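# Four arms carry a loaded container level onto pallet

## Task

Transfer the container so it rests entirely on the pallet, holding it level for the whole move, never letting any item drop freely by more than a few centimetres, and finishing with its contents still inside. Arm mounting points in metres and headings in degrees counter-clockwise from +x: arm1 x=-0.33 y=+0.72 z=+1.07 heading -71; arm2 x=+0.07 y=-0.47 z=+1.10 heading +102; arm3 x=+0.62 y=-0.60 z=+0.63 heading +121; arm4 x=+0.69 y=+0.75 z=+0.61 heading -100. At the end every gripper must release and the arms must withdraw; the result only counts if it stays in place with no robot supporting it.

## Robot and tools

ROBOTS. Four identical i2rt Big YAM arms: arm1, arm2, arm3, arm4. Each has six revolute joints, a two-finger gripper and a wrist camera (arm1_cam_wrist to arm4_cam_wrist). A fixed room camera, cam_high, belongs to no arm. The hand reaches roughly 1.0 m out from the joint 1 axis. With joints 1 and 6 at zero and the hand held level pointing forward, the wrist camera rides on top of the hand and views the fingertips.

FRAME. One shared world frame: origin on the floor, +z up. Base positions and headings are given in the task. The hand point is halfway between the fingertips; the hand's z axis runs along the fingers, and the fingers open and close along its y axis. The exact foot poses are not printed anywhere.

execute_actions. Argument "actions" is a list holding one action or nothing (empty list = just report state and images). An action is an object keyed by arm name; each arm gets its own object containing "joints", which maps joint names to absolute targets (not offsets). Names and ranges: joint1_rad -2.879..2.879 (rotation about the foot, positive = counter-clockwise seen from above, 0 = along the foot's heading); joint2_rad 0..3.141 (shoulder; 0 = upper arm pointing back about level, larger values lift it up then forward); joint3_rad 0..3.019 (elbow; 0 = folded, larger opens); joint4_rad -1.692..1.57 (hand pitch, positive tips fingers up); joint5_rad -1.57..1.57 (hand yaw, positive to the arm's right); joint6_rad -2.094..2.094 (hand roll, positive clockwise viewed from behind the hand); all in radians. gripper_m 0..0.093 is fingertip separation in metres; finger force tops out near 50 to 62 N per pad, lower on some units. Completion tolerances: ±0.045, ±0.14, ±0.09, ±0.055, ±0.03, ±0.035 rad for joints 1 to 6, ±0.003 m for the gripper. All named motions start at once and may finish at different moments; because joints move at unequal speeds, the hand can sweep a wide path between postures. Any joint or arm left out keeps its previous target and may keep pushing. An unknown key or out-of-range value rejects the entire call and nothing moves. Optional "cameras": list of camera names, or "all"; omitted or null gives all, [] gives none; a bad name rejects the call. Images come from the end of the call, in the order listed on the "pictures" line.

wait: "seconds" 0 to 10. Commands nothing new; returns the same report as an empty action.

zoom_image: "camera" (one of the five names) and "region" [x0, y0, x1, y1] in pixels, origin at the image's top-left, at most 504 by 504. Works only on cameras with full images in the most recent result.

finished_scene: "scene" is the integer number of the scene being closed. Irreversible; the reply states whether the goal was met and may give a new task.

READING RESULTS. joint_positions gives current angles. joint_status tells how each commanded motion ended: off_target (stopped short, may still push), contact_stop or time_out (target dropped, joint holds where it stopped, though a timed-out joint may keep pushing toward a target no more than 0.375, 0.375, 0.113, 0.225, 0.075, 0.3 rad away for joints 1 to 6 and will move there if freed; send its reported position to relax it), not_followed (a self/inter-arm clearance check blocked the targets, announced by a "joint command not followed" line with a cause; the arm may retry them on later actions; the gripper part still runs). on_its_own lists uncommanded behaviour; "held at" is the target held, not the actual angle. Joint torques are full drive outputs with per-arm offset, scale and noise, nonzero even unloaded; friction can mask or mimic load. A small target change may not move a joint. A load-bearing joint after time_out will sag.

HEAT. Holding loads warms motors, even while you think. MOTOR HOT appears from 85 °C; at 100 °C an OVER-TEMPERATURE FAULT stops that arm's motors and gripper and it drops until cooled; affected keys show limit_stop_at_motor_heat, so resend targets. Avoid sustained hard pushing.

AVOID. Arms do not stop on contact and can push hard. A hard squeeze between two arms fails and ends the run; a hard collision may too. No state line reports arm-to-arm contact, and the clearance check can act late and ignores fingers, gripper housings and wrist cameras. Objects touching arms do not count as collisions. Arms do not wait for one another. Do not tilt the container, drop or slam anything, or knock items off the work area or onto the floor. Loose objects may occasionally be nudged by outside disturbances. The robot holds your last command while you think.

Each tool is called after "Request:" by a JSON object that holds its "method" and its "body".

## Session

Request:
{"method": "execute_actions", "body": {"actions": []}}

Scene clock: 0.00 s.
Joint torques (N m, as the arm reports them, + toward a larger angle): no reading
Motor temperatures (°C, as the motors report them): arm1=[20 23 28 20 19 21] | arm2=[20 23 24 22 23 21] | arm3=[23 22 23 23 21 22] | arm4=[23 21 25 21 20 22]
arm1.joint_positions: joint1_rad=+0.235 joint2_rad=+0.507 joint3_rad=+1.391 joint4_rad=-1.227 joint5_rad=-0.147 joint6_rad=+0.055 gripper_m=+0.094
arm1.joint_status: not commanded
arm1.hand: x=-0.2022 y=+0.5685 z=+1.6553 quat_wxyz=(-0.540, -0.376, -0.724, +0.210) (m; scene frame)
arm2.joint_positions: joint1_rad=+0.307 joint2_rad=+0.613 joint3_rad=+1.363 joint4_rad=-1.218 joint5_rad=-0.024 joint6_rad=-0.190 gripper_m=+0.094
arm2.joint_status: not commanded
arm2.hand: x=-0.0470 y=-0.2587 z=+1.6595 quat_wxyz=(-0.297, +0.772, -0.353, -0.438) (m; scene frame)
arm3.joint_positions: joint1_rad=-0.042 joint2_rad=+0.578 joint3_rad=+1.359 joint4_rad=-1.381 joint5_rad=-0.161 joint6_rad=+0.306 gripper_m=+0.094
arm3.joint_status: not commanded
arm3.hand: x=+0.4864 y=-0.4158 z=+1.1526 quat_wxyz=(-0.107, +0.706, -0.535, -0.452) (m; scene frame)
arm4.joint_positions: joint1_rad=+0.210 joint2_rad=+0.584 joint3_rad=+1.435 joint4_rad=-1.422 joint5_rad=+0.032 joint6_rad=-0.175 gripper_m=+0.094
arm4.joint_status: not commanded
arm4.hand: x=+0.6919 y=+0.5519 z=+1.1610 quat_wxyz=(-0.304, -0.558, -0.675, +0.376) (m; scene frame)
pictures: arm1_cam_wrist, arm2_cam_wrist, arm3_cam_wrist, arm4_cam_wrist, cam_high
Images, in order (width x height): arm1_cam_wrist 504x504, arm2_cam_wrist 504x504, arm3_cam_wrist 504x504, arm4_cam_wrist 504x504, cam_high 504x504.

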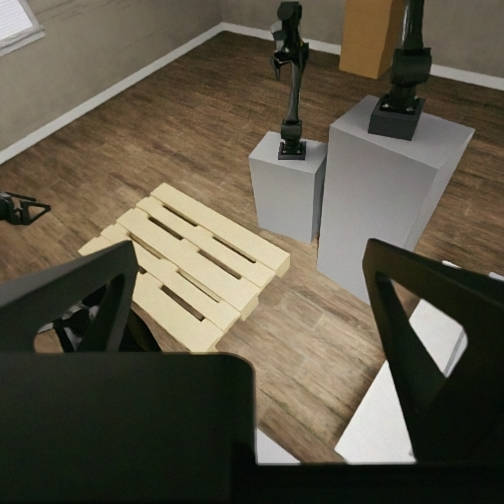

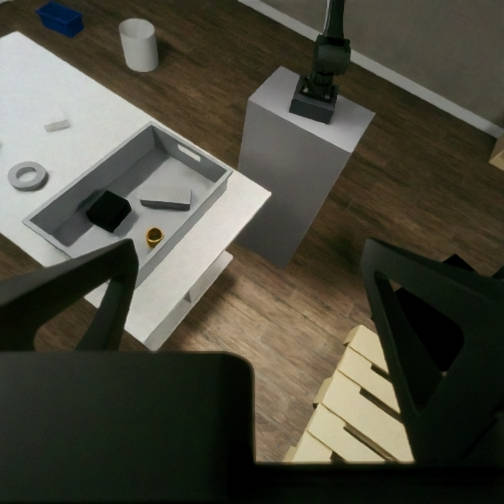

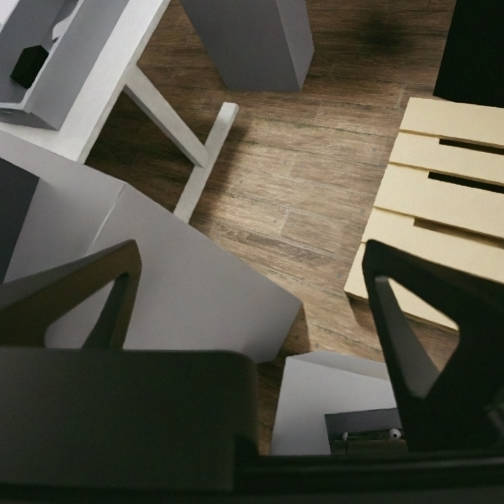

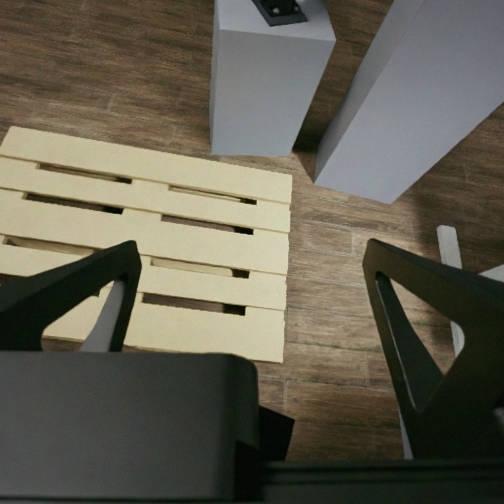

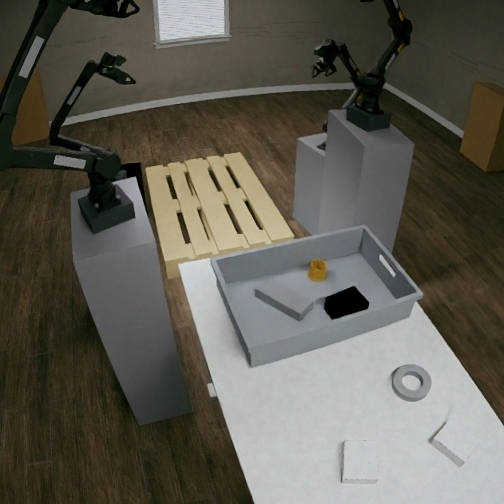

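Request:
{"method": "execute_actions", "body": {"actions": [{"arm1":{"joints":{"joint1_rad":-1.186,"joint2_rad":2.396,"joint3_rad":1.735,"joint4_rad":-0.887,"joint5_rad":0,"joint6_rad":-0.88}},"arm2":{"joints":{"joint1_rad":0.725,"joint2_rad":2.445,"joint3_rad":1.72,"joint4_rad":-0.818,"joint5_rad":0,"joint6_rad":0.91}},"arm3":{"joints":{"joint1_rad":0.29,"joint2_rad":1.3,"joint3_rad":1.12,"joint4_rad":-1.35,"joint5_rad":0,"joint6_rad":-0.74}},"arm4":{"joints":{"joint1_rad":-0.6,"joint2_rad":1.25,"joint3_rad":1.09,"joint4_rad":-1.37,"joint5_rad":0,"joint6_rad":0.82}}}]}}

Scene clock: 8.30 s.
Joint torques (N m, as the arm reports them, + toward a larger angle): arm1=[ -0.5  -25.44   7.99   0.72  -0.15  -0.12] | arm2=[  0.06 -21.33   8.87   0.19   0.15   0.2 ] | arm3=[ -0.71 -12.06   8.8    0.88   0.11  -0.24] | arm4=[ 1.17 -7.96 12.68  0.63 -0.03  0.13]
Motor temperatures (°C, as the motors report them): arm1=[20 23 29 20 19 21] | arm2=[20 24 25 22 23 21] | arm3=[23 22 24 23 21 22] | arm4=[23 21 26 21 20 22]
arm1.joint_positions: joint1_rad=-1.185 joint2_rad=+2.391 joint3_rad=+1.724 joint4_rad=-0.886 joint5_rad=+0.001 joint6_rad=-0.868 gripper_m=+0.094
arm1.joint_status: all done
arm1.hand: x=-0.8167 y=+0.2936 z=+0.9240 quat_wxyz=(+0.000, -0.703, -0.712, +0.009) (m; scene frame)
arm2.joint_positions: joint1_rad=+0.723 joint2_rad=+2.419 joint3_rad=+1.715 joint4_rad=-0.821 joint5_rad=-0.002 joint6_rad=+0.896 gripper_m=+0.094
arm2.joint_status: all done
arm2.hand: x=-0.4541 y=-0.0799 z=+0.9496 quat_wxyz=(+0.007, +0.719, -0.695, -0.030) (m; scene frame)
arm3.joint_positions: joint1_rad=+0.283 joint2_rad=+1.300 joint3_rad=+1.102 joint4_rad=-1.360 joint5_rad=-0.003 joint6_rad=-0.724 gripper_m=+0.094
arm3.joint_status: all done
arm3.hand: x=+0.3492 y=-0.3465 z=+0.8176 quat_wxyz=(+0.002, +1.000, -0.014, -0.001) (m; scene frame)
arm4.joint_positions: joint1_rad=-0.597 joint2_rad=+1.256 joint3_rad=+1.071 joint4_rad=-1.374 joint5_rad=+0.000 joint6_rad=+0.804 gripper_m=+0.094
arm4.joint_status: all done
arm4.hand: x=+0.4464 y=+0.5040 z=+0.8076 quat_wxyz=(-0.008, -1.000, +0.006, +0.006) (m; scene frame)
pictures: arm1_cam_wrist, arm2_cam_wrist, arm3_cam_wrist, arm4_cam_wrist, cam_high
Images, in order (width x height): arm1_cam_wrist 504x504, arm2_cam_wrist 504x504, arm3_cam_wrist 504x504, arm4_cam_wrist 504x504, cam_high 504x504.

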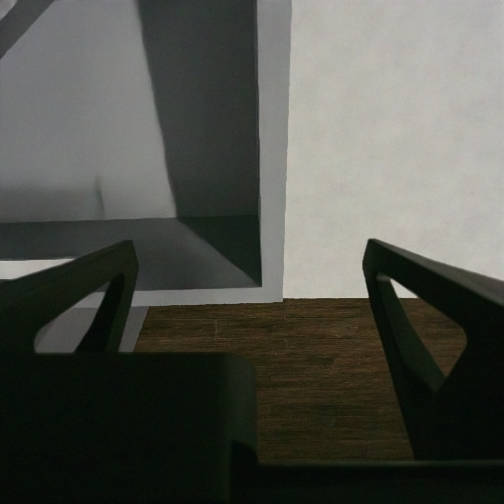

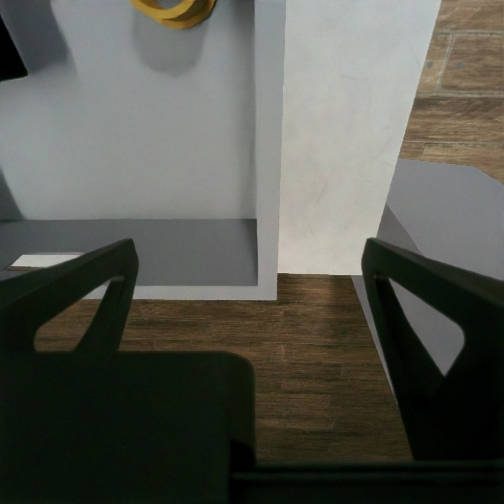

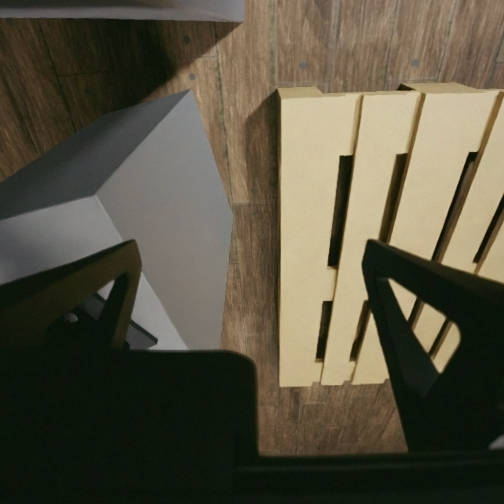

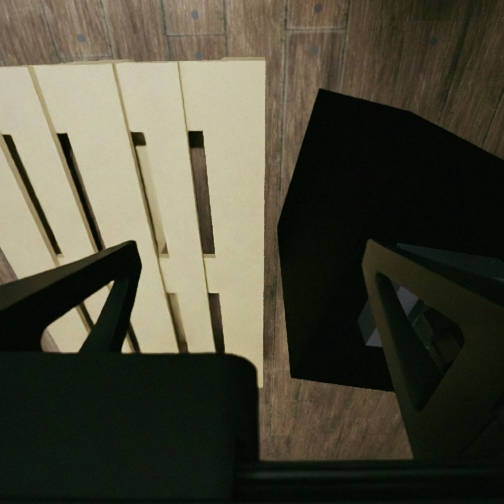

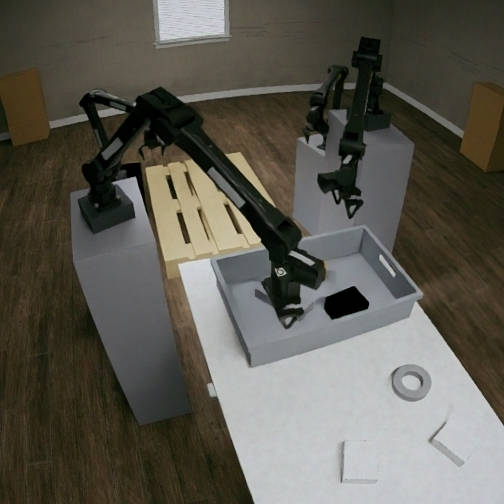

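Request:
{"method": "execute_actions", "body": {"actions": [{"arm1":{"joints":{"joint1_rad":-1.21,"joint2_rad":2.56,"joint3_rad":1.85,"joint4_rad":-0.835,"joint6_rad":-0.925}},"arm2":{"joints":{"joint1_rad":0.715,"joint2_rad":2.638,"joint3_rad":1.808,"joint4_rad":-0.738}}}], "cameras": ["arm1_cam_wrist","arm2_cam_wrist"]}}

Request:
{"method": "execute_actions", "body": {"actions": [{"arm1":{"joints":{"joint2_rad":2.686,"joint3_rad":1.912,"joint4_rad":-0.773}},"arm2":{"joints":{"joint2_rad":2.765,"joint3_rad":1.88,"joint4_rad":-0.677}}}], "cameras": ["arm1_cam_wrist","arm2_cam_wrist"]}}

Scene clock: 29.07 s.
Joint torques (N m, as the arm reports them, + toward a larger angle): arm1=[ -0.9  -26.71   8.44   0.95  -0.16  -0.12] | arm2=[ -0.82 -22.96   9.15   0.37   0.15   0.2 ] | arm3=[ -0.96 -12.36   8.88   0.91   0.14  -0.27] | arm4=[ 1.17 -7.98 12.69  0.63 -0.03  0.13]
Motor temperatures (°C, as the motors report them): arm1=[20 25 30 20 19 21] | arm2=[20 25 26 22 23 21] | arm3=[23 22 25 23 21 22] | arm4=[23 21 28 21 20 22]
arm1.joint_positions: joint1_rad=-1.199 joint2_rad=+2.562 joint3_rad=+1.826 joint4_rad=-0.843 joint5_rad=+0.001 joint6_rad=-0.913 gripper_m=+0.094
arm1.joint_status: all done
arm1.hand: x=-0.8281 y=+0.2957 z=+0.8456 quat_wxyz=(-0.001, -0.691, -0.722, -0.004) (m; scene frame)
arm2.joint_positions: joint1_rad=+0.723 joint2_rad=+2.629 joint3_rad=+1.789 joint4_rad=-0.747 joint5_rad=-0.002 joint6_rad=+0.896 gripper_m=+0.094
arm2.joint_status: all done
arm2.hand: x=-0.4417 y=-0.0898 z=+0.8388 quat_wxyz=(+0.003, +0.719, -0.695, +0.002) (m; scene frame)
arm3.joint_positions: joint1_rad=+0.283 joint2_rad=+1.300 joint3_rad=+1.102 joint4_rad=-1.360 joint5_rad=-0.003 joint6_rad=-0.724 gripper_m=+0.094
arm3.joint_status: not commanded
arm3.hand: x=+0.3492 y=-0.3465 z=+0.8176 quat_wxyz=(+0.002, +1.000, -0.014, -0.001) (m; scene frame)
arm4.joint_positions: joint1_rad=-0.597 joint2_rad=+1.256 joint3_rad=+1.071 joint4_rad=-1.374 joint5_rad=+0.000 joint6_rad=+0.804 gripper_m=+0.094
arm4.joint_status: not commanded
arm4.hand: x=+0.4464 y=+0.5040 z=+0.8076 quat_wxyz=(-0.008, -1.000, +0.006, +0.006) (m; scene frame)
pictures: arm1_cam_wrist, arm2_cam_wrist
Images, in order (width x height): arm1_cam_wrist 504x504, arm2_cam_wrist 504x504.

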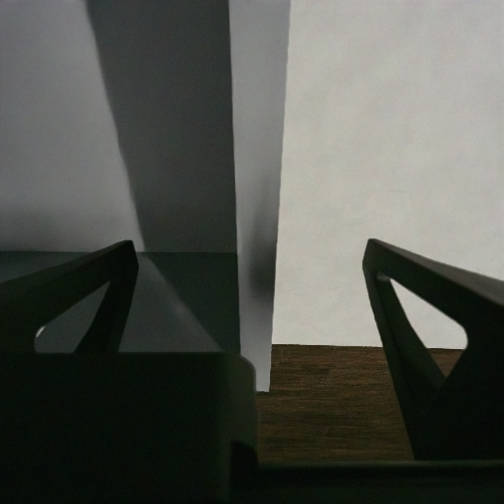

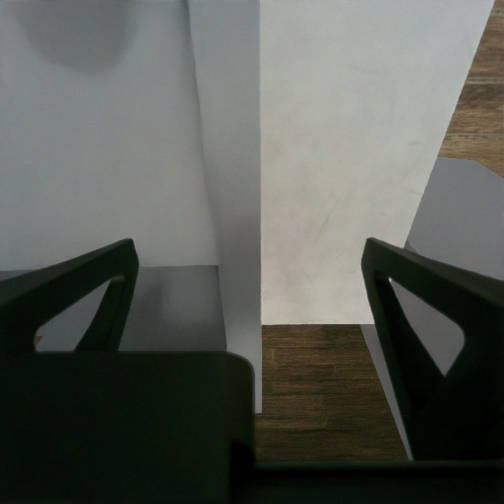

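Scene clock: 30.17 s.
Joint torques (N m, as the arm reports them, + toward a larger angle): arm1=[ -1.35 -26.4    7.91   1.07  -0.15  -0.12] | arm2=[ -0.82 -21.66   9.27   0.47   0.15   0.2 ] | arm3=[ -0.63 -11.91   8.79   0.81   0.1   -0.23] | arm4=[ 1.16 -8.   12.68  0.62 -0.03  0.13]
Motor temperatures (°C, as the motors report them): arm1=[20 25 30 20 19 21] | arm2=[20 25 26 22 23 21] | arm3=[23 22 25 23 21 22] | arm4=[23 21 28 21 20 22]
arm1.joint_positions: joint1_rad=-1.199 joint2_rad=+2.683 joint3_rad=+1.892 joint4_rad=-0.782 joint5_rad=+0.001 joint6_rad=-0.914 gripper_m=+0.094
arm1.joint_status: all done
arm1.hand: x=-0.8299 y=+0.2939 z=+0.7869 quat_wxyz=(-0.001, -0.691, -0.723, -0.001) (m; scene frame)
arm2.joint_positions: joint1_rad=+0.723 joint2_rad=+2.732 joint3_rad=+1.857 joint4_rad=-0.688 joint5_rad=-0.002 joint6_rad=+0.896 gripper_m=+0.094
arm2.joint_status: all done
arm2.hand: x=-0.4477 y=-0.0856 z=+0.7919 quat_wxyz=(+0.004, +0.719, -0.695, -0.010) (m; scene frame)
arm3.joint_positions: joint1_rad=+0.283 joint2_rad=+1.300 joint3_rad=+1.102 joint4_rad=-1.360 joint5_rad=-0.003 joint6_rad=-0.724 gripper_m=+0.094
arm3.joint_status: not commanded
arm3.hand: x=+0.3492 y=-0.3465 z=+0.8176 quat_wxyz=(+0.002, +1.000, -0.014, -0.001) (m; scene frame)
arm4.joint_positions: joint1_rad=-0.597 joint2_rad=+1.256 joint3_rad=+1.071 joint4_rad=-1.374 joint5_rad=+0.000 joint6_rad=+0.804 gripper_m=+0.094
arm4.joint_status: not commanded
arm4.hand: x=+0.4464 y=+0.5040 z=+0.8076 quat_wxyz=(-0.008, -1.000, +0.006, +0.006) (m; scene frame)
pictures: arm1_cam_wrist, arm2_cam_wrist
Images, in order (width x height): arm1_cam_wrist 504x504, arm2_cam_wrist 504x504.

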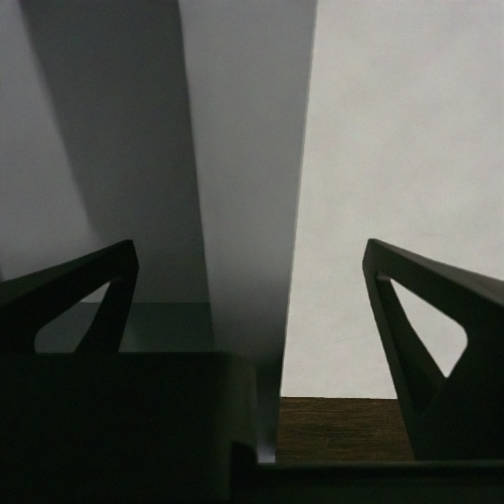

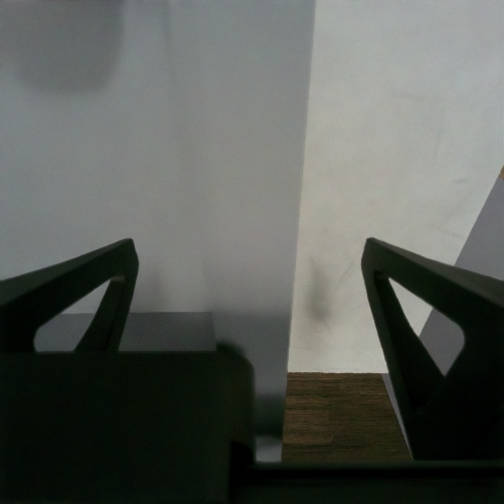

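Request:
{"method": "execute_actions", "body": {"actions": [{"arm1":{"joints":{"gripper_m":0.0}},"arm2":{"joints":{"gripper_m":0.0}}}], "cameras": []}}

Request:
{"method": "execute_actions", "body": {"actions": [{"arm1":{"joints":{"joint2_rad":2.475,"joint3_rad":1.89,"joint4_rad":-0.83}},"arm2":{"joints":{"joint2_rad":2.51,"joint3_rad":1.835,"joint4_rad":-0.74}}}], "cameras": ["cam_high"]}}

Scene clock: 42.37 s.
Joint torques (N m, as the arm reports them, + toward a larger angle): arm1=[ -1.21 -26.67   7.9    1.16   0.19  -0.13] | arm2=[ -0.78 -21.57   9.28   0.25   0.5    0.33] | arm3=[ -0.83 -12.15   8.78   0.87   0.09  -0.27] | arm4=[ 1.16 -7.99 12.69  0.63 -0.03  0.13]
Motor temperatures (°C, as the motors report them): arm1=[20 26 31 20 19 21] | arm2=[20 25 26 22 23 21] | arm3=[23 22 26 23 21 22] | arm4=[23 21 28 21 20 22]
arm1.joint_positions: joint1_rad=-1.203 joint2_rad=+2.683 joint3_rad=+1.892 joint4_rad=-0.786 joint5_rad=-0.008 joint6_rad=-0.914 gripper_m=+0.013
arm1.joint_status: gripper_m off_target (ended at +0.013, target +0.000)
arm1.hand: x=-0.8296 y=+0.2950 z=+0.7869 quat_wxyz=(-0.006, -0.693, -0.721, -0.003) (m; scene frame)
arm2.joint_positions: joint1_rad=+0.722 joint2_rad=+2.732 joint3_rad=+1.857 joint4_rad=-0.682 joint5_rad=-0.010 joint6_rad=+0.883 gripper_m=+0.013
arm2.joint_status: gripper_m off_target (ended at +0.013, target +0.000)
arm2.hand: x=-0.4495 y=-0.0856 z=+0.7920 quat_wxyz=(+0.009, +0.723, -0.691, -0.013) (m; scene frame)
arm3.joint_positions: joint1_rad=+0.283 joint2_rad=+1.300 joint3_rad=+1.102 joint4_rad=-1.360 joint5_rad=-0.003 joint6_rad=-0.724 gripper_m=+0.094
arm3.joint_status: not commanded
arm3.hand: x=+0.3492 y=-0.3465 z=+0.8176 quat_wxyz=(+0.002, +1.000, -0.014, -0.001) (m; scene frame)
arm4.joint_positions: joint1_rad=-0.597 joint2_rad=+1.256 joint3_rad=+1.071 joint4_rad=-1.374 joint5_rad=+0.000 joint6_rad=+0.804 gripper_m=+0.094
arm4.joint_status: not commanded
arm4.hand: x=+0.4464 y=+0.5040 z=+0.8076 quat_wxyz=(-0.008, -1.000, +0.006, +0.006) (m; scene frame)
pictures: none
No camera images: the call's "cameras" was empty. Leave "cameras" out to get every camera's image.

Scene clock: 43.67 s.
Joint torques (N m, as the arm reports them, + toward a larger angle): arm1=[  0.18 -35.26   9.88   1.02   0.13  -0.01] | arm2=[ -0.79 -32.96   9.45  -0.87   1.46   0.32] | arm3=[ -0.85 -11.82   8.8    0.9    0.1   -0.25] | arm4=[ 1.18 -7.98 12.69  0.63 -0.03  0.13]
Motor temperatures (°C, as the motors report them): arm1=[20 26 31 20 19 21] | arm2=[20 25 26 22 23 21] | arm3=[23 22 26 23 21 22] | arm4=[23 21 28 21 20 22]
arm1.joint_positions: joint1_rad=-1.216 joint2_rad=+2.570 joint3_rad=+1.850 joint4_rad=-0.839 joint5_rad=-0.006 joint6_rad=-0.924 gripper_m=+0.012
arm1.joint_status: all done
arm1.hand: x=-0.8423 y=+0.2968 z=+0.8475 quat_wxyz=(-0.004, -0.693, -0.720, +0.006) (m; scene frame)
arm2.joint_positions: joint1_rad=+0.724 joint2_rad=+2.625 joint3_rad=+1.816 joint4_rad=-0.720 joint5_rad=-0.031 joint6_rad=+0.883 gripper_m=+0.013
arm2.joint_status: all done
arm2.hand: x=-0.4629 y=-0.0811 z=+0.8485 quat_wxyz=(+0.021, +0.724, -0.690, -0.025) (m; scene frame)
arm3.joint_positions: joint1_rad=+0.283 joint2_rad=+1.300 joint3_rad=+1.102 joint4_rad=-1.360 joint5_rad=-0.003 joint6_rad=-0.724 gripper_m=+0.094
arm3.joint_status: not commanded
arm3.hand: x=+0.3492 y=-0.3465 z=+0.8176 quat_wxyz=(+0.002, +1.000, -0.014, -0.001) (m; scene frame)
arm4.joint_positions: joint1_rad=-0.597 joint2_rad=+1.256 joint3_rad=+1.071 joint4_rad=-1.374 joint5_rad=+0.000 joint6_rad=+0.804 gripper_m=+0.094
arm4.joint_status: not commanded
arm4.hand: x=+0.4464 y=+0.5040 z=+0.8076 quat_wxyz=(-0.008, -1.000, +0.006, +0.006) (m; scene frame)
pictures: cam_high
Images, in order (width x height): cam_high 504x504.

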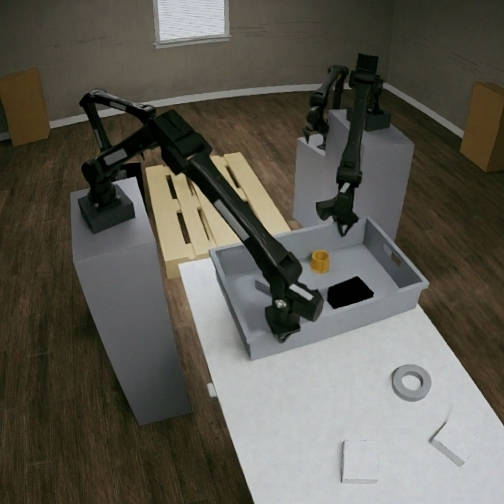

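Request:
{"method": "execute_actions", "body": {"actions": [{"arm1":{"joints":{"joint1_rad":-1.076,"joint2_rad":2.32,"joint3_rad":1.495,"joint4_rad":-0.61,"joint6_rad":-0.79}},"arm2":{"joints":{"joint1_rad":0.588,"joint2_rad":2.37,"joint3_rad":1.475,"joint4_rad":-0.53,"joint6_rad":0.755}}}], "cameras": []}}

Request:
{"method": "execute_actions", "body": {"actions": [{"arm1":{"joints":{"joint1_rad":-0.852,"joint2_rad":2.23,"joint3_rad":1.206,"joint4_rad":-0.42,"joint6_rad":-0.565}},"arm2":{"joints":{"joint1_rad":0.378,"joint2_rad":2.283,"joint3_rad":1.16,"joint4_rad":-0.33,"joint6_rad":0.545}}}], "cameras": []}}

Request:
{"method": "execute_actions", "body": {"actions": [{"arm1":{"joints":{"joint1_rad":-0.567,"joint2_rad":2.185,"joint3_rad":1.035,"joint4_rad":-0.31,"joint6_rad":-0.28}},"arm2":{"joints":{"joint1_rad":0.082,"joint2_rad":2.25,"joint3_rad":0.975,"joint4_rad":-0.19,"joint6_rad":0.25}}}], "cameras": []}}

Request:
{"method": "execute_actions", "body": {"actions": [{"arm1":{"joints":{"joint1_rad":-0.238,"joint2_rad":2.18,"joint3_rad":1.008,"joint4_rad":-0.29,"joint6_rad":0.05}},"arm2":{"joints":{"joint1_rad":-0.27,"joint2_rad":2.235,"joint3_rad":0.925,"joint4_rad":-0.158,"joint6_rad":-0.105}}}], "cameras": ["cam_high"]}}

Scene clock: 56.63 s.
Joint torques (N m, as the arm reports them, + toward a larger angle): arm1=[  0.08 -32.06   8.27   1.31   0.56   0.03] | arm2=[  0.52 -29.32   7.47   0.16   0.78   0.2 ] | arm3=[ -0.58 -12.34   8.83   0.88   0.12  -0.25] | arm4=[ 1.19 -8.   12.7   0.63 -0.03  0.13]
Motor temperatures (°C, as the motors report them): arm1=[20 28 32 20 19 21] | arm2=[20 27 26 22 24 21] | arm3=[23 22 26 23 21 22] | arm4=[23 21 29 21 20 22]
arm1.joint_positions: joint1_rad=-1.087 joint2_rad=+2.414 joint3_rad=+1.457 joint4_rad=-0.627 joint5_rad=-0.018 joint6_rad=-0.793 gripper_m=+0.012
arm1.joint_status: all done
arm1.hand: x=-0.7129 y=+0.3057 z=+0.8405 quat_wxyz=(-0.010, -0.694, -0.719, -0.007) (m; scene frame)
arm2.joint_positions: joint1_rad=+0.581 joint2_rad=+2.479 joint3_rad=+1.458 joint4_rad=-0.533 joint5_rad=-0.016 joint6_rad=+0.741 gripper_m=+0.013
arm2.joint_status: all done
arm2.hand: x=-0.3349 y=-0.0729 z=+0.8493 quat_wxyz=(+0.011, +0.723, -0.690, -0.015) (m; scene frame)
arm3.joint_positions: joint1_rad=+0.283 joint2_rad=+1.300 joint3_rad=+1.102 joint4_rad=-1.360 joint5_rad=-0.003 joint6_rad=-0.724 gripper_m=+0.094
arm3.joint_status: not commanded
arm3.hand: x=+0.3492 y=-0.3465 z=+0.8176 quat_wxyz=(+0.002, +1.000, -0.014, -0.001) (m; scene frame)
arm4.joint_positions: joint1_rad=-0.597 joint2_rad=+1.256 joint3_rad=+1.071 joint4_rad=-1.374 joint5_rad=+0.000 joint6_rad=+0.804 gripper_m=+0.094
arm4.joint_status: not commanded
arm4.hand: x=+0.4464 y=+0.5040 z=+0.8076 quat_wxyz=(-0.008, -1.000, +0.006, +0.006) (m; scene frame)
pictures: none
No camera images: the call's "cameras" was empty. Leave "cameras" out to get every camera's image.

Scene clock: 57.93 s.
Joint torques (N m, as the arm reports them, + toward a larger angle): arm1=[ -0.23 -27.72   7.4    1.09   0.69  -0.14] | arm2=[  0.71 -25.07   5.69   0.3    1.06   0.11] | arm3=[ -0.8  -12.32   8.83   0.81   0.1   -0.25] | arm4=[ 1.17 -7.98 12.69  0.63 -0.03  0.13]
Motor temperatures (°C, as the motors report them): arm1=[20 28 31 20 19 21] | arm2=[20 27 26 22 24 21] | arm3=[23 22 26 23 21 22] | arm4=[23 21 29 21 20 22]
arm1.joint_positions: joint1_rad=-0.856 joint2_rad=+2.310 joint3_rad=+1.165 joint4_rad=-0.434 joint5_rad=-0.021 joint6_rad=-0.552 gripper_m=+0.012
arm1.joint_status: all done
arm1.hand: x=-0.5653 y=+0.3003 z=+0.8383 quat_wxyz=(-0.010, -0.698, -0.716, -0.007) (m; scene frame)
arm2.joint_positions: joint1_rad=+0.370 joint2_rad=+2.378 joint3_rad=+1.141 joint4_rad=-0.337 joint5_rad=-0.023 joint6_rad=+0.539 gripper_m=+0.013
arm2.joint_status: all done
arm2.hand: x=-0.1892 y=-0.0814 z=+0.8451 quat_wxyz=(+0.014, +0.720, -0.693, -0.007) (m; scene frame)
arm3.joint_positions: joint1_rad=+0.283 joint2_rad=+1.300 joint3_rad=+1.102 joint4_rad=-1.360 joint5_rad=-0.003 joint6_rad=-0.724 gripper_m=+0.094
arm3.joint_status: not commanded
arm3.hand: x=+0.3492 y=-0.3465 z=+0.8176 quat_wxyz=(+0.002, +1.000, -0.014, -0.001) (m; scene frame)
arm4.joint_positions: joint1_rad=-0.597 joint2_rad=+1.256 joint3_rad=+1.071 joint4_rad=-1.374 joint5_rad=+0.000 joint6_rad=+0.804 gripper_m=+0.094
arm4.joint_status: not commanded
arm4.hand: x=+0.4464 y=+0.5040 z=+0.8076 quat_wxyz=(-0.008, -1.000, +0.006, +0.006) (m; scene frame)
pictures: none
No camera images: the call's "cameras" was empty. Leave "cameras" out to get every camera's image.

Scene clock: 59.23 s.
Joint torques (N m, as the arm reports them, + toward a larger angle): arm1=[  0.05 -24.21   5.96   1.22   0.49  -0.07] | arm2=[  1.1  -21.98   3.93   0.33   1.01   0.22] | arm3=[ -1.05 -12.06   8.76   0.94   0.13  -0.29] | arm4=[ 1.17 -7.95 12.69  0.62 -0.03  0.13]
Motor temperatures (°C, as the motors report them): arm1=[20 27 31 20 19 21] | arm2=[20 27 26 22 24 21] | arm3=[23 22 26 23 21 22] | arm4=[23 21 29 21 20 22]
arm1.joint_positions: joint1_rad=-0.574 joint2_rad=+2.251 joint3_rad=+1.003 joint4_rad=-0.324 joint5_rad=-0.015 joint6_rad=-0.275 gripper_m=+0.012
arm1.joint_status: all done
arm1.hand: x=-0.4285 y=+0.2981 z=+0.8419 quat_wxyz=(-0.007, -0.696, -0.718, -0.005) (m; scene frame)
arm2.joint_positions: joint1_rad=+0.070 joint2_rad=+2.331 joint3_rad=+0.960 joint4_rad=-0.198 joint5_rad=-0.022 joint6_rad=+0.234 gripper_m=+0.013
arm2.joint_status: all done
arm2.hand: x=-0.0468 y=-0.0788 z=+0.8444 quat_wxyz=(+0.012, +0.722, -0.692, -0.013) (m; scene frame)
arm3.joint_positions: joint1_rad=+0.283 joint2_rad=+1.300 joint3_rad=+1.102 joint4_rad=-1.360 joint5_rad=-0.003 joint6_rad=-0.724 gripper_m=+0.094
arm3.joint_status: not commanded
arm3.hand: x=+0.3492 y=-0.3465 z=+0.8176 quat_wxyz=(+0.002, +1.000, -0.014, -0.001) (m; scene frame)
arm4.joint_positions: joint1_rad=-0.597 joint2_rad=+1.256 joint3_rad=+1.071 joint4_rad=-1.374 joint5_rad=+0.000 joint6_rad=+0.804 gripper_m=+0.094
arm4.joint_status: not commanded
arm4.hand: x=+0.4464 y=+0.5040 z=+0.8076 quat_wxyz=(-0.008, -1.000, +0.006, +0.006) (m; scene frame)
pictures: none
No camera images: the call's "cameras" was empty. Leave "cameras" out to get every camera's image.

Scene clock: 60.53 s.
Joint torques (N m, as the arm reports them, + toward a larger angle): arm1=[ -0.17 -24.71   4.74   1.15   0.5   -0.06] | arm2=[  2.15 -21.65   3.35   0.47   0.72   0.3 ] | arm3=[ -0.78 -12.24   8.71   0.89   0.12  -0.23] | arm4=[ 1.18 -8.   12.69  0.63 -0.03  0.13]
Motor temperatures (°C, as the motors report them): arm1=[20 27 31 20 19 21] | arm2=[20 26 26 22 24 21] | arm3=[23 22 26 23 21 22] | arm4=[23 21 29 21 20 22]
arm1.joint_positions: joint1_rad=-0.242 joint2_rad=+2.251 joint3_rad=+0.987 joint4_rad=-0.302 joint5_rad=-0.014 joint6_rad=+0.056 gripper_m=+0.012
arm1.joint_status: all done
arm1.hand: x=-0.2861 y=+0.2920 z=+0.8403 quat_wxyz=(-0.008, -0.696, -0.718, -0.004) (m; scene frame)
arm2.joint_positions: joint1_rad=-0.292 joint2_rad=+2.319 joint3_rad=+0.912 joint4_rad=-0.169 joint5_rad=-0.017 joint6_rad=-0.129 gripper_m=+0.013
arm2.joint_status: all done
arm2.hand: x=+0.0988 y=-0.0817 z=+0.8438 quat_wxyz=(+0.010, +0.722, -0.691, -0.012) (m; scene frame)
arm3.joint_positions: joint1_rad=+0.283 joint2_rad=+1.300 joint3_rad=+1.102 joint4_rad=-1.360 joint5_rad=-0.003 joint6_rad=-0.724 gripper_m=+0.094
arm3.joint_status: not commanded
arm3.hand: x=+0.3492 y=-0.3465 z=+0.8176 quat_wxyz=(+0.002, +1.000, -0.014, -0.001) (m; scene frame)
arm4.joint_positions: joint1_rad=-0.597 joint2_rad=+1.256 joint3_rad=+1.071 joint4_rad=-1.374 joint5_rad=+0.000 joint6_rad=+0.804 gripper_m=+0.094
arm4.joint_status: not commanded
arm4.hand: x=+0.4464 y=+0.5040 z=+0.8076 quat_wxyz=(-0.008, -1.000, +0.006, +0.006) (m; scene frame)
pictures: cam_high
Images, in order (width x height): cam_high 504x504.

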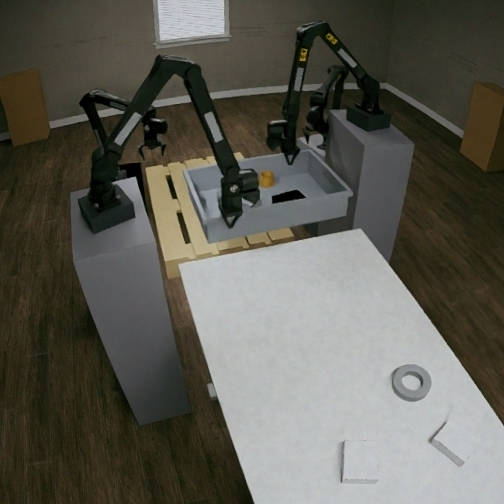

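Request:
{"method": "execute_actions", "body": {"actions": [{"arm1":{"joints":{"joint1_rad":0.071,"joint2_rad":2.36,"joint3_rad":1.18,"joint4_rad":-0.275,"joint6_rad":0.365}},"arm2":{"joints":{"joint1_rad":-0.615,"joint2_rad":2.412,"joint3_rad":1.085,"joint4_rad":-0.15,"joint6_rad":-0.45}}}], "cameras": []}}

Request:
{"method": "execute_actions", "body": {"actions": [{"arm1":{"joints":{"joint1_rad":0.266,"joint2_rad":2.552,"joint3_rad":1.43,"joint4_rad":-0.342,"joint6_rad":0.565}},"arm2":{"joints":{"joint1_rad":-0.845,"joint2_rad":2.588,"joint3_rad":1.345,"joint4_rad":-0.225,"joint6_rad":-0.675}}}], "cameras": []}}

Request:
{"method": "execute_actions", "body": {"actions": [{"arm1":{"joints":{"joint1_rad":0.405,"joint2_rad":2.70,"joint3_rad":1.725,"joint4_rad":-0.472,"joint6_rad":0.705}},"arm2":{"joints":{"joint1_rad":-0.99,"joint2_rad":2.718,"joint3_rad":1.62,"joint4_rad":-0.355,"joint6_rad":-0.815}}}], "cameras": []}}

Request:
{"method": "execute_actions", "body": {"actions": [{"arm3":{"joints":{"joint2_rad":1.87,"joint3_rad":1.735,"joint4_rad":-1.405,"joint6_rad":-0.78}},"arm4":{"joints":{"joint2_rad":1.68,"joint3_rad":1.485,"joint4_rad":-1.36,"joint6_rad":0.78}}}], "cameras": ["arm3_cam_wrist","arm4_cam_wrist","cam_high"]}}

Scene clock: 70.80 s.
Joint torques (N m, as the arm reports them, + toward a larger angle): arm1=[ -0.56 -26.43   5.35   0.83   0.7   -0.22] | arm2=[  1.8  -21.77   3.47   0.79   0.41   0.1 ] | arm3=[ -0.94 -12.02   8.76   0.77   0.12  -0.26] | arm4=[ 1.17 -7.97 12.69  0.63 -0.03  0.13]
Motor temperatures (°C, as the motors report them): arm1=[20 27 30 20 19 21] | arm2=[20 26 25 22 23 21] | arm3=[23 22 26 23 21 22] | arm4=[23 21 29 21 20 22]
arm1.joint_positions: joint1_rad=+0.072 joint2_rad=+2.430 joint3_rad=+1.151 joint4_rad=-0.278 joint5_rad=-0.019 joint6_rad=+0.387 gripper_m=+0.012
arm1.joint_status: all done
arm1.hand: x=-0.1405 y=+0.2912 z=+0.7833 quat_wxyz=(-0.012, -0.701, -0.713, -0.006) (m; scene frame)
arm2.joint_positions: joint1_rad=-0.633 joint2_rad=+2.479 joint3_rad=+1.068 joint4_rad=-0.169 joint5_rad=-0.011 joint6_rad=-0.454 gripper_m=+0.013
arm2.joint_status: all done
arm2.hand: x=+0.2403 y=-0.0864 z=+0.7898 quat_wxyz=(+0.009, +0.717, -0.697, -0.010) (m; scene frame)
arm3.joint_positions: joint1_rad=+0.283 joint2_rad=+1.300 joint3_rad=+1.102 joint4_rad=-1.360 joint5_rad=-0.003 joint6_rad=-0.724 gripper_m=+0.094
arm3.joint_status: not commanded
arm3.hand: x=+0.3492 y=-0.3465 z=+0.8176 quat_wxyz=(+0.002, +1.000, -0.014, -0.001) (m; scene frame)
arm4.joint_positions: joint1_rad=-0.597 joint2_rad=+1.256 joint3_rad=+1.071 joint4_rad=-1.374 joint5_rad=+0.000 joint6_rad=+0.804 gripper_m=+0.094
arm4.joint_status: not commanded
arm4.hand: x=+0.4464 y=+0.5040 z=+0.8076 quat_wxyz=(-0.008, -1.000, +0.006, +0.006) (m; scene frame)
pictures: none
No camera images: the call's "cameras" was empty. Leave "cameras" out to get every camera's image.

Scene clock: 72.07 s.
Joint torques (N m, as the arm reports them, + toward a larger angle): arm1=[ -1.2  -29.23   5.15   0.42   0.81  -0.22] | arm2=[  1.16 -23.82   4.82   0.46   0.26   0.06] | arm3=[ -1.03 -12.24   8.73   0.87   0.1   -0.27] | arm4=[ 1.15 -7.97 12.7   0.63 -0.03  0.13]
Motor temperatures (°C, as the motors report them): arm1=[20 27 30 20 19 21] | arm2=[20 26 25 22 23 21] | arm3=[23 22 26 23 21 22] | arm4=[23 21 29 21 20 22]
arm1.joint_positions: joint1_rad=+0.273 joint2_rad=+2.620 joint3_rad=+1.409 joint4_rad=-0.333 joint5_rad=-0.020 joint6_rad=+0.590 gripper_m=+0.012
arm1.joint_status: all done
arm1.hand: x=-0.0253 y=+0.2885 z=+0.7257 quat_wxyz=(-0.016, -0.702, -0.712, -0.008) (m; scene frame)
arm2.joint_positions: joint1_rad=-0.859 joint2_rad=+2.653 joint3_rad=+1.322 joint4_rad=-0.236 joint5_rad=-0.007 joint6_rad=-0.676 gripper_m=+0.013
arm2.joint_status: all done
arm2.hand: x=+0.3568 y=-0.0883 z=+0.7323 quat_wxyz=(+0.002, +0.716, -0.699, -0.011) (m; scene frame)
arm3.joint_positions: joint1_rad=+0.283 joint2_rad=+1.300 joint3_rad=+1.102 joint4_rad=-1.360 joint5_rad=-0.003 joint6_rad=-0.724 gripper_m=+0.094
arm3.joint_status: not commanded
arm3.hand: x=+0.3492 y=-0.3465 z=+0.8176 quat_wxyz=(+0.002, +1.000, -0.014, -0.001) (m; scene frame)
arm4.joint_positions: joint1_rad=-0.597 joint2_rad=+1.256 joint3_rad=+1.071 joint4_rad=-1.374 joint5_rad=+0.000 joint6_rad=+0.804 gripper_m=+0.094
arm4.joint_status: not commanded
arm4.hand: x=+0.4464 y=+0.5040 z=+0.8076 quat_wxyz=(-0.008, -1.000, +0.006, +0.006) (m; scene frame)
pictures: none
No camera images: the call's "cameras" was empty. Leave "cameras" out to get every camera's image.

Scene clock: 73.27 s.
Joint torques (N m, as the arm reports them, + toward a larger angle): arm1=[ -1.07 -30.48   8.06   0.06   0.74  -0.35] | arm2=[  0.83 -25.65   7.6    0.43   0.25  -0.05] | arm3=[ -0.48 -11.97   8.82   0.9    0.11  -0.25] | arm4=[ 1.17 -7.97 12.7   0.63 -0.03  0.13]
Motor temperatures (°C, as the motors report them): arm1=[20 27 30 20 19 21] | arm2=[20 26 25 22 23 21] | arm3=[23 22 26 23 21 22] | arm4=[23 21 29 21 20 22]
arm1.joint_positions: joint1_rad=+0.410 joint2_rad=+2.766 joint3_rad=+1.680 joint4_rad=-0.455 joint5_rad=-0.019 joint6_rad=+0.738 gripper_m=+0.012
arm1.joint_status: all done
arm1.hand: x=+0.0710 y=+0.2893 z=+0.6918 quat_wxyz=(-0.017, -0.706, -0.708, -0.009) (m; scene frame)
arm2.joint_positions: joint1_rad=-0.999 joint2_rad=+2.780 joint3_rad=+1.581 joint4_rad=-0.366 joint5_rad=-0.007 joint6_rad=-0.806 gripper_m=+0.012
arm2.joint_status: all done
arm2.hand: x=+0.4497 y=-0.0900 z=+0.6987 quat_wxyz=(+0.000, +0.712, -0.702, -0.010) (m; scene frame)
arm3.joint_positions: joint1_rad=+0.283 joint2_rad=+1.300 joint3_rad=+1.102 joint4_rad=-1.360 joint5_rad=-0.003 joint6_rad=-0.724 gripper_m=+0.094
arm3.joint_status: not commanded
arm3.hand: x=+0.3492 y=-0.3465 z=+0.8176 quat_wxyz=(+0.002, +1.000, -0.014, -0.001) (m; scene frame)
arm4.joint_positions: joint1_rad=-0.597 joint2_rad=+1.256 joint3_rad=+1.071 joint4_rad=-1.374 joint5_rad=+0.000 joint6_rad=+0.804 gripper_m=+0.094
arm4.joint_status: not commanded
arm4.hand: x=+0.4464 y=+0.5040 z=+0.8076 quat_wxyz=(-0.008, -1.000, +0.006, +0.006) (m; scene frame)
pictures: none
No camera images: the call's "cameras" was empty. Leave "cameras" out to get every camera's image.

Scene clock: 74.67 s.
Joint torques (N m, as the arm reports them, + toward a larger angle): arm1=[ -1.1  -30.56   8.09   0.15   0.72  -0.34] | arm2=[  0.81 -25.57   7.61   0.42   0.25  -0.05] | arm3=[ -0.52 -22.88  11.33   0.53  -0.2   -0.13] | arm4=[  1.2  -13.34  14.37   0.61  -0.03  -0.17]
Motor temperatures (°C, as the motors report them): arm1=[20 27 30 20 19 21] | arm2=[20 26 25 22 23 21] | arm3=[23 22 26 23 21 22] | arm4=[23 22 29 21 20 22]
arm1.joint_positions: joint1_rad=+0.410 joint2_rad=+2.766 joint3_rad=+1.680 joint4_rad=-0.455 joint5_rad=-0.019 joint6_rad=+0.738 gripper_m=+0.012
arm1.joint_status: not commanded
arm1.hand: x=+0.0710 y=+0.2893 z=+0.6918 quat_wxyz=(-0.017, -0.706, -0.708, -0.009) (m; scene frame)
arm2.joint_positions: joint1_rad=-0.999 joint2_rad=+2.780 joint3_rad=+1.581 joint4_rad=-0.366 joint5_rad=-0.007 joint6_rad=-0.806 gripper_m=+0.012
arm2.joint_status: not commanded
arm2.hand: x=+0.4497 y=-0.0900 z=+0.6987 quat_wxyz=(+0.000, +0.712, -0.702, -0.010) (m; scene frame)
arm3.joint_positions: joint1_rad=+0.281 joint2_rad=+1.882 joint3_rad=+1.680 joint4_rad=-1.409 joint5_rad=+0.004 joint6_rad=-0.781 gripper_m=+0.094
arm3.joint_status: all done
arm3.hand: x=+0.2025 y=-0.2068 z=+0.7701 quat_wxyz=(+0.018, +1.000, +0.014, +0.020) (m; scene frame)
arm4.joint_positions: joint1_rad=-0.597 joint2_rad=+1.680 joint3_rad=+1.447 joint4_rad=-1.366 joint5_rad=+0.000 joint6_rad=+0.796 gripper_m=+0.094
arm4.joint_status: all done
arm4.hand: x=+0.3424 y=+0.3984 z=+0.7789 quat_wxyz=(+0.006, -1.000, +0.002, -0.008) (m; scene frame)
pictures: arm3_cam_wrist, arm4_cam_wrist, cam_high
Images, in order (width x height): arm3_cam_wrist 504x504, arm4_cam_wrist 504x504, cam_high 504x504.

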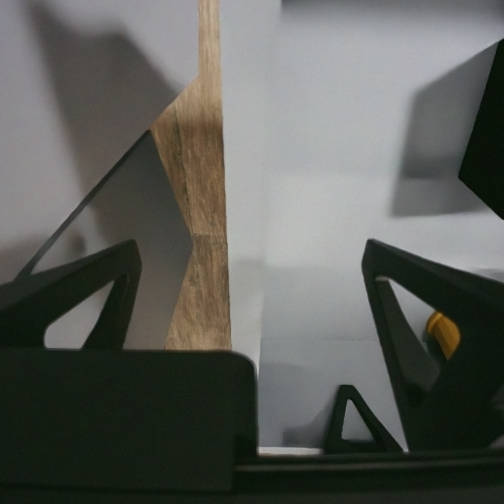

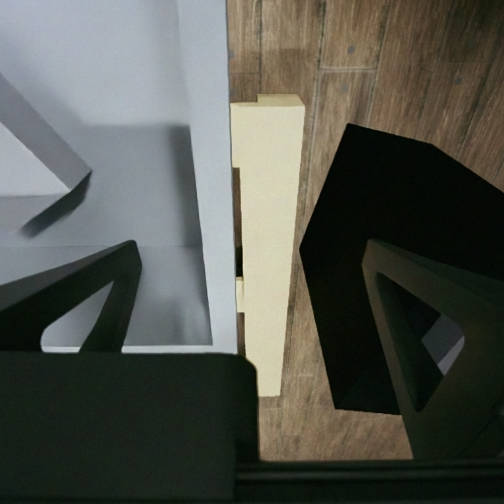

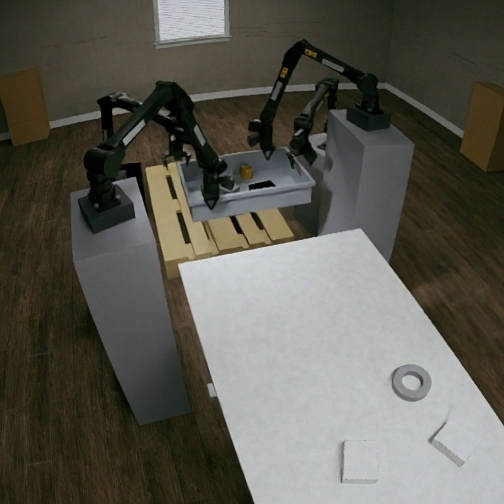

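Request:
{"method": "execute_actions", "body": {"actions": [{"arm3":{"joints":{"joint1_rad":0.305,"joint2_rad":1.928,"joint3_rad":1.582,"joint4_rad":-1.185,"joint6_rad":-0.76}},"arm4":{"joints":{"joint1_rad":-0.578,"joint2_rad":1.786,"joint3_rad":1.358,"joint4_rad":-1.125}}}], "cameras": ["arm3_cam_wrist","arm4_cam_wrist"]}}

Scene clock: 87.97 s.
Joint torques (N m, as the arm reports them, + toward a larger angle): arm1=[ -0.89 -30.54   8.05   0.12   0.72  -0.35] | arm2=[  0.81 -25.57   7.62   0.41   0.25  -0.05] | arm3=[ -0.42 -22.     7.75   0.95  -0.2   -0.01] | arm4=[  2.24 -14.23  10.75   0.91  -0.03  -0.17]
Motor temperatures (°C, as the motors report them): arm1=[20 28 31 20 20 21] | arm2=[20 26 25 22 23 21] | arm3=[23 22 27 23 21 22] | arm4=[23 22 30 21 20 22]
arm1.joint_positions: joint1_rad=+0.410 joint2_rad=+2.766 joint3_rad=+1.680 joint4_rad=-0.455 joint5_rad=-0.019 joint6_rad=+0.738 gripper_m=+0.012
arm1.joint_status: not commanded
arm1.hand: x=+0.0710 y=+0.2893 z=+0.6918 quat_wxyz=(-0.017, -0.706, -0.708, -0.009) (m; scene frame)
arm2.joint_positions: joint1_rad=-0.999 joint2_rad=+2.780 joint3_rad=+1.581 joint4_rad=-0.366 joint5_rad=-0.007 joint6_rad=-0.806 gripper_m=+0.012
arm2.joint_status: not commanded
arm2.hand: x=+0.4497 y=-0.0900 z=+0.6987 quat_wxyz=(+0.000, +0.712, -0.702, -0.010) (m; scene frame)
arm3.joint_positions: joint1_rad=+0.293 joint2_rad=+1.933 joint3_rad=+1.572 joint4_rad=-1.198 joint5_rad=+0.004 joint6_rad=-0.775 gripper_m=+0.094
arm3.joint_status: all done
arm3.hand: x=+0.1889 y=-0.2038 z=+0.7018 quat_wxyz=(+0.000, +1.000, +0.017, +0.001) (m; scene frame)
arm4.joint_positions: joint1_rad=-0.589 joint2_rad=+1.789 joint3_rad=+1.348 joint4_rad=-1.138 joint5_rad=+0.000 joint6_rad=+0.796 gripper_m=+0.094
arm4.joint_status: all done
arm4.hand: x=+0.3324 y=+0.3814 z=+0.6905 quat_wxyz=(-0.002, -1.000, -0.003, -0.001) (m; scene frame)
pictures: arm3_cam_wrist, arm4_cam_wrist
Images, in order (width x height): arm3_cam_wrist 504x504, arm4_cam_wrist 504x504.

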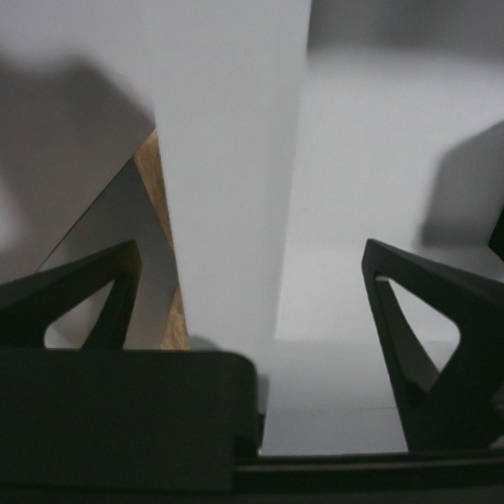

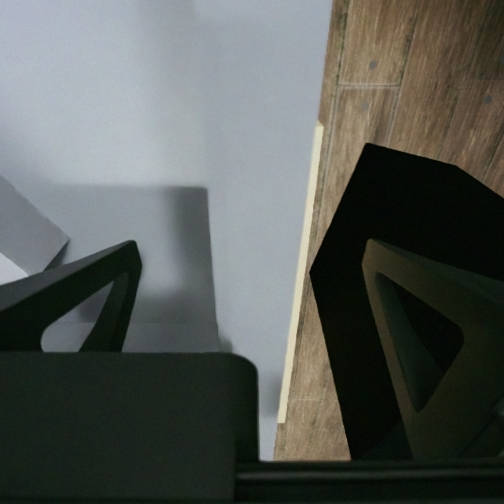

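Request:
{"method": "execute_actions", "body": {"actions": [{"arm3":{"joints":{"gripper_m":0}},"arm4":{"joints":{"gripper_m":0}}}], "cameras": []}}

Request:
{"method": "execute_actions", "body": {"actions": [{"arm3":{"joints":{"joint2_rad":1.85,"joint3_rad":1.628}},"arm4":{"joints":{"joint2_rad":1.70,"joint3_rad":1.41}},"arm1":{"joints":{"joint2_rad":2.766,"joint3_rad":1.70}},"arm2":{"joints":{"joint2_rad":2.79,"joint3_rad":1.60}}}], "cameras": []}}

Scene clock: 96.93 s.
Joint torques (N m, as the arm reports them, + toward a larger angle): arm1=[ -1.59 -30.59   8.07   0.29   0.82  -0.33] | arm2=[  0.45 -25.58   7.63   0.51   0.32  -0.08] | arm3=[ -1.32 -22.56   8.02   0.72  -0.52  -0.24] | arm4=[  2.67 -14.24  10.8    0.73   0.49  -0.25]
Motor temperatures (°C, as the motors report them): arm1=[20 28 31 20 20 21] | arm2=[20 27 25 22 23 21] | arm3=[23 23 26 23 21 22] | arm4=[23 22 29 21 20 22]
arm1.joint_positions: joint1_rad=+0.409 joint2_rad=+2.766 joint3_rad=+1.680 joint4_rad=-0.459 joint5_rad=-0.021 joint6_rad=+0.738 gripper_m=+0.012
arm1.joint_status: not commanded
arm1.hand: x=+0.0700 y=+0.2901 z=+0.6916 quat_wxyz=(-0.015, -0.706, -0.708, -0.010) (m; scene frame)
arm2.joint_positions: joint1_rad=-0.995 joint2_rad=+2.780 joint3_rad=+1.581 joint4_rad=-0.367 joint5_rad=-0.009 joint6_rad=-0.803 gripper_m=+0.012
arm2.joint_status: not commanded
arm2.hand: x=+0.4480 y=-0.0889 z=+0.6988 quat_wxyz=(+0.001, +0.712, -0.702, -0.011) (m; scene frame)
arm3.joint_positions: joint1_rad=+0.301 joint2_rad=+1.933 joint3_rad=+1.568 joint4_rad=-1.190 joint5_rad=+0.011 joint6_rad=-0.744 gripper_m=+0.013
arm3.joint_status: gripper_m off_target (ended at +0.013, target +0.000)
arm3.hand: x=+0.1866 y=-0.2061 z=+0.7003 quat_wxyz=(-0.004, +1.000, +0.006, +0.003) (m; scene frame)
arm4.joint_positions: joint1_rad=-0.593 joint2_rad=+1.788 joint3_rad=+1.348 joint4_rad=-1.132 joint5_rad=-0.012 joint6_rad=+0.805 gripper_m=+0.013
arm4.joint_status: gripper_m off_target (ended at +0.013, target +0.000)
arm4.hand: x=+0.3313 y=+0.3804 z=+0.6909 quat_wxyz=(-0.008, -1.000, +0.004, -0.003) (m; scene frame)
pictures: none
No camera images: the call's "cameras" was empty. Leave "cameras" out to get every camera's image.

Scene clock: 97.57 s.
Joint torques (N m, as the arm reports them, + toward a larger angle): arm1=[ -0.83 -24.82   6.01   0.26   0.83  -0.35] | arm2=[  0.62 -20.53   5.77   0.49   0.33  -0.08] | arm3=[ -0.94 -29.15  11.49   0.52  -0.52  -0.27] | arm4=[  2.57 -20.11  16.22   0.61   0.51  -0.26]
Motor temperatures (°C, as the motors report them): arm1=[20 28 31 20 20 21] | arm2=[20 27 25 22 23 21] | arm3=[23 23 26 23 21 22] | arm4=[23 22 29 21 20 22]
arm1.joint_positions: joint1_rad=+0.409 joint2_rad=+2.770 joint3_rad=+1.680 joint4_rad=-0.459 joint5_rad=-0.022 joint6_rad=+0.738 gripper_m=+0.012
arm1.joint_status: all done
arm1.hand: x=+0.0688 y=+0.2915 z=+0.6897 quat_wxyz=(-0.013, -0.707, -0.708, -0.011) (m; scene frame)
arm2.joint_positions: joint1_rad=-0.995 joint2_rad=+2.785 joint3_rad=+1.581 joint4_rad=-0.367 joint5_rad=-0.009 joint6_rad=-0.803 gripper_m=+0.012
arm2.joint_status: all done
arm2.hand: x=+0.4464 y=-0.0904 z=+0.6966 quat_wxyz=(+0.003, +0.712, -0.702, -0.011) (m; scene frame)
arm3.joint_positions: joint1_rad=+0.301 joint2_rad=+1.932 joint3_rad=+1.568 joint4_rad=-1.187 joint5_rad=+0.011 joint6_rad=-0.743 gripper_m=+0.013
arm3.joint_status: all done
arm3.hand: x=+0.1860 y=-0.2055 z=+0.7009 quat_wxyz=(-0.006, +1.000, +0.005, +0.001) (m; scene frame)
arm4.joint_positions: joint1_rad=-0.593 joint2_rad=+1.784 joint3_rad=+1.348 joint4_rad=-1.130 joint5_rad=-0.012 joint6_rad=+0.805 gripper_m=+0.013
arm4.joint_status: all done
arm4.hand: x=+0.3308 y=+0.3799 z=+0.6928 quat_wxyz=(-0.010, -1.000, +0.004, -0.001) (m; scene frame)
pictures: none
No camera images: the call's "cameras" was empty. Leave "cameras" out to get every camera's image.


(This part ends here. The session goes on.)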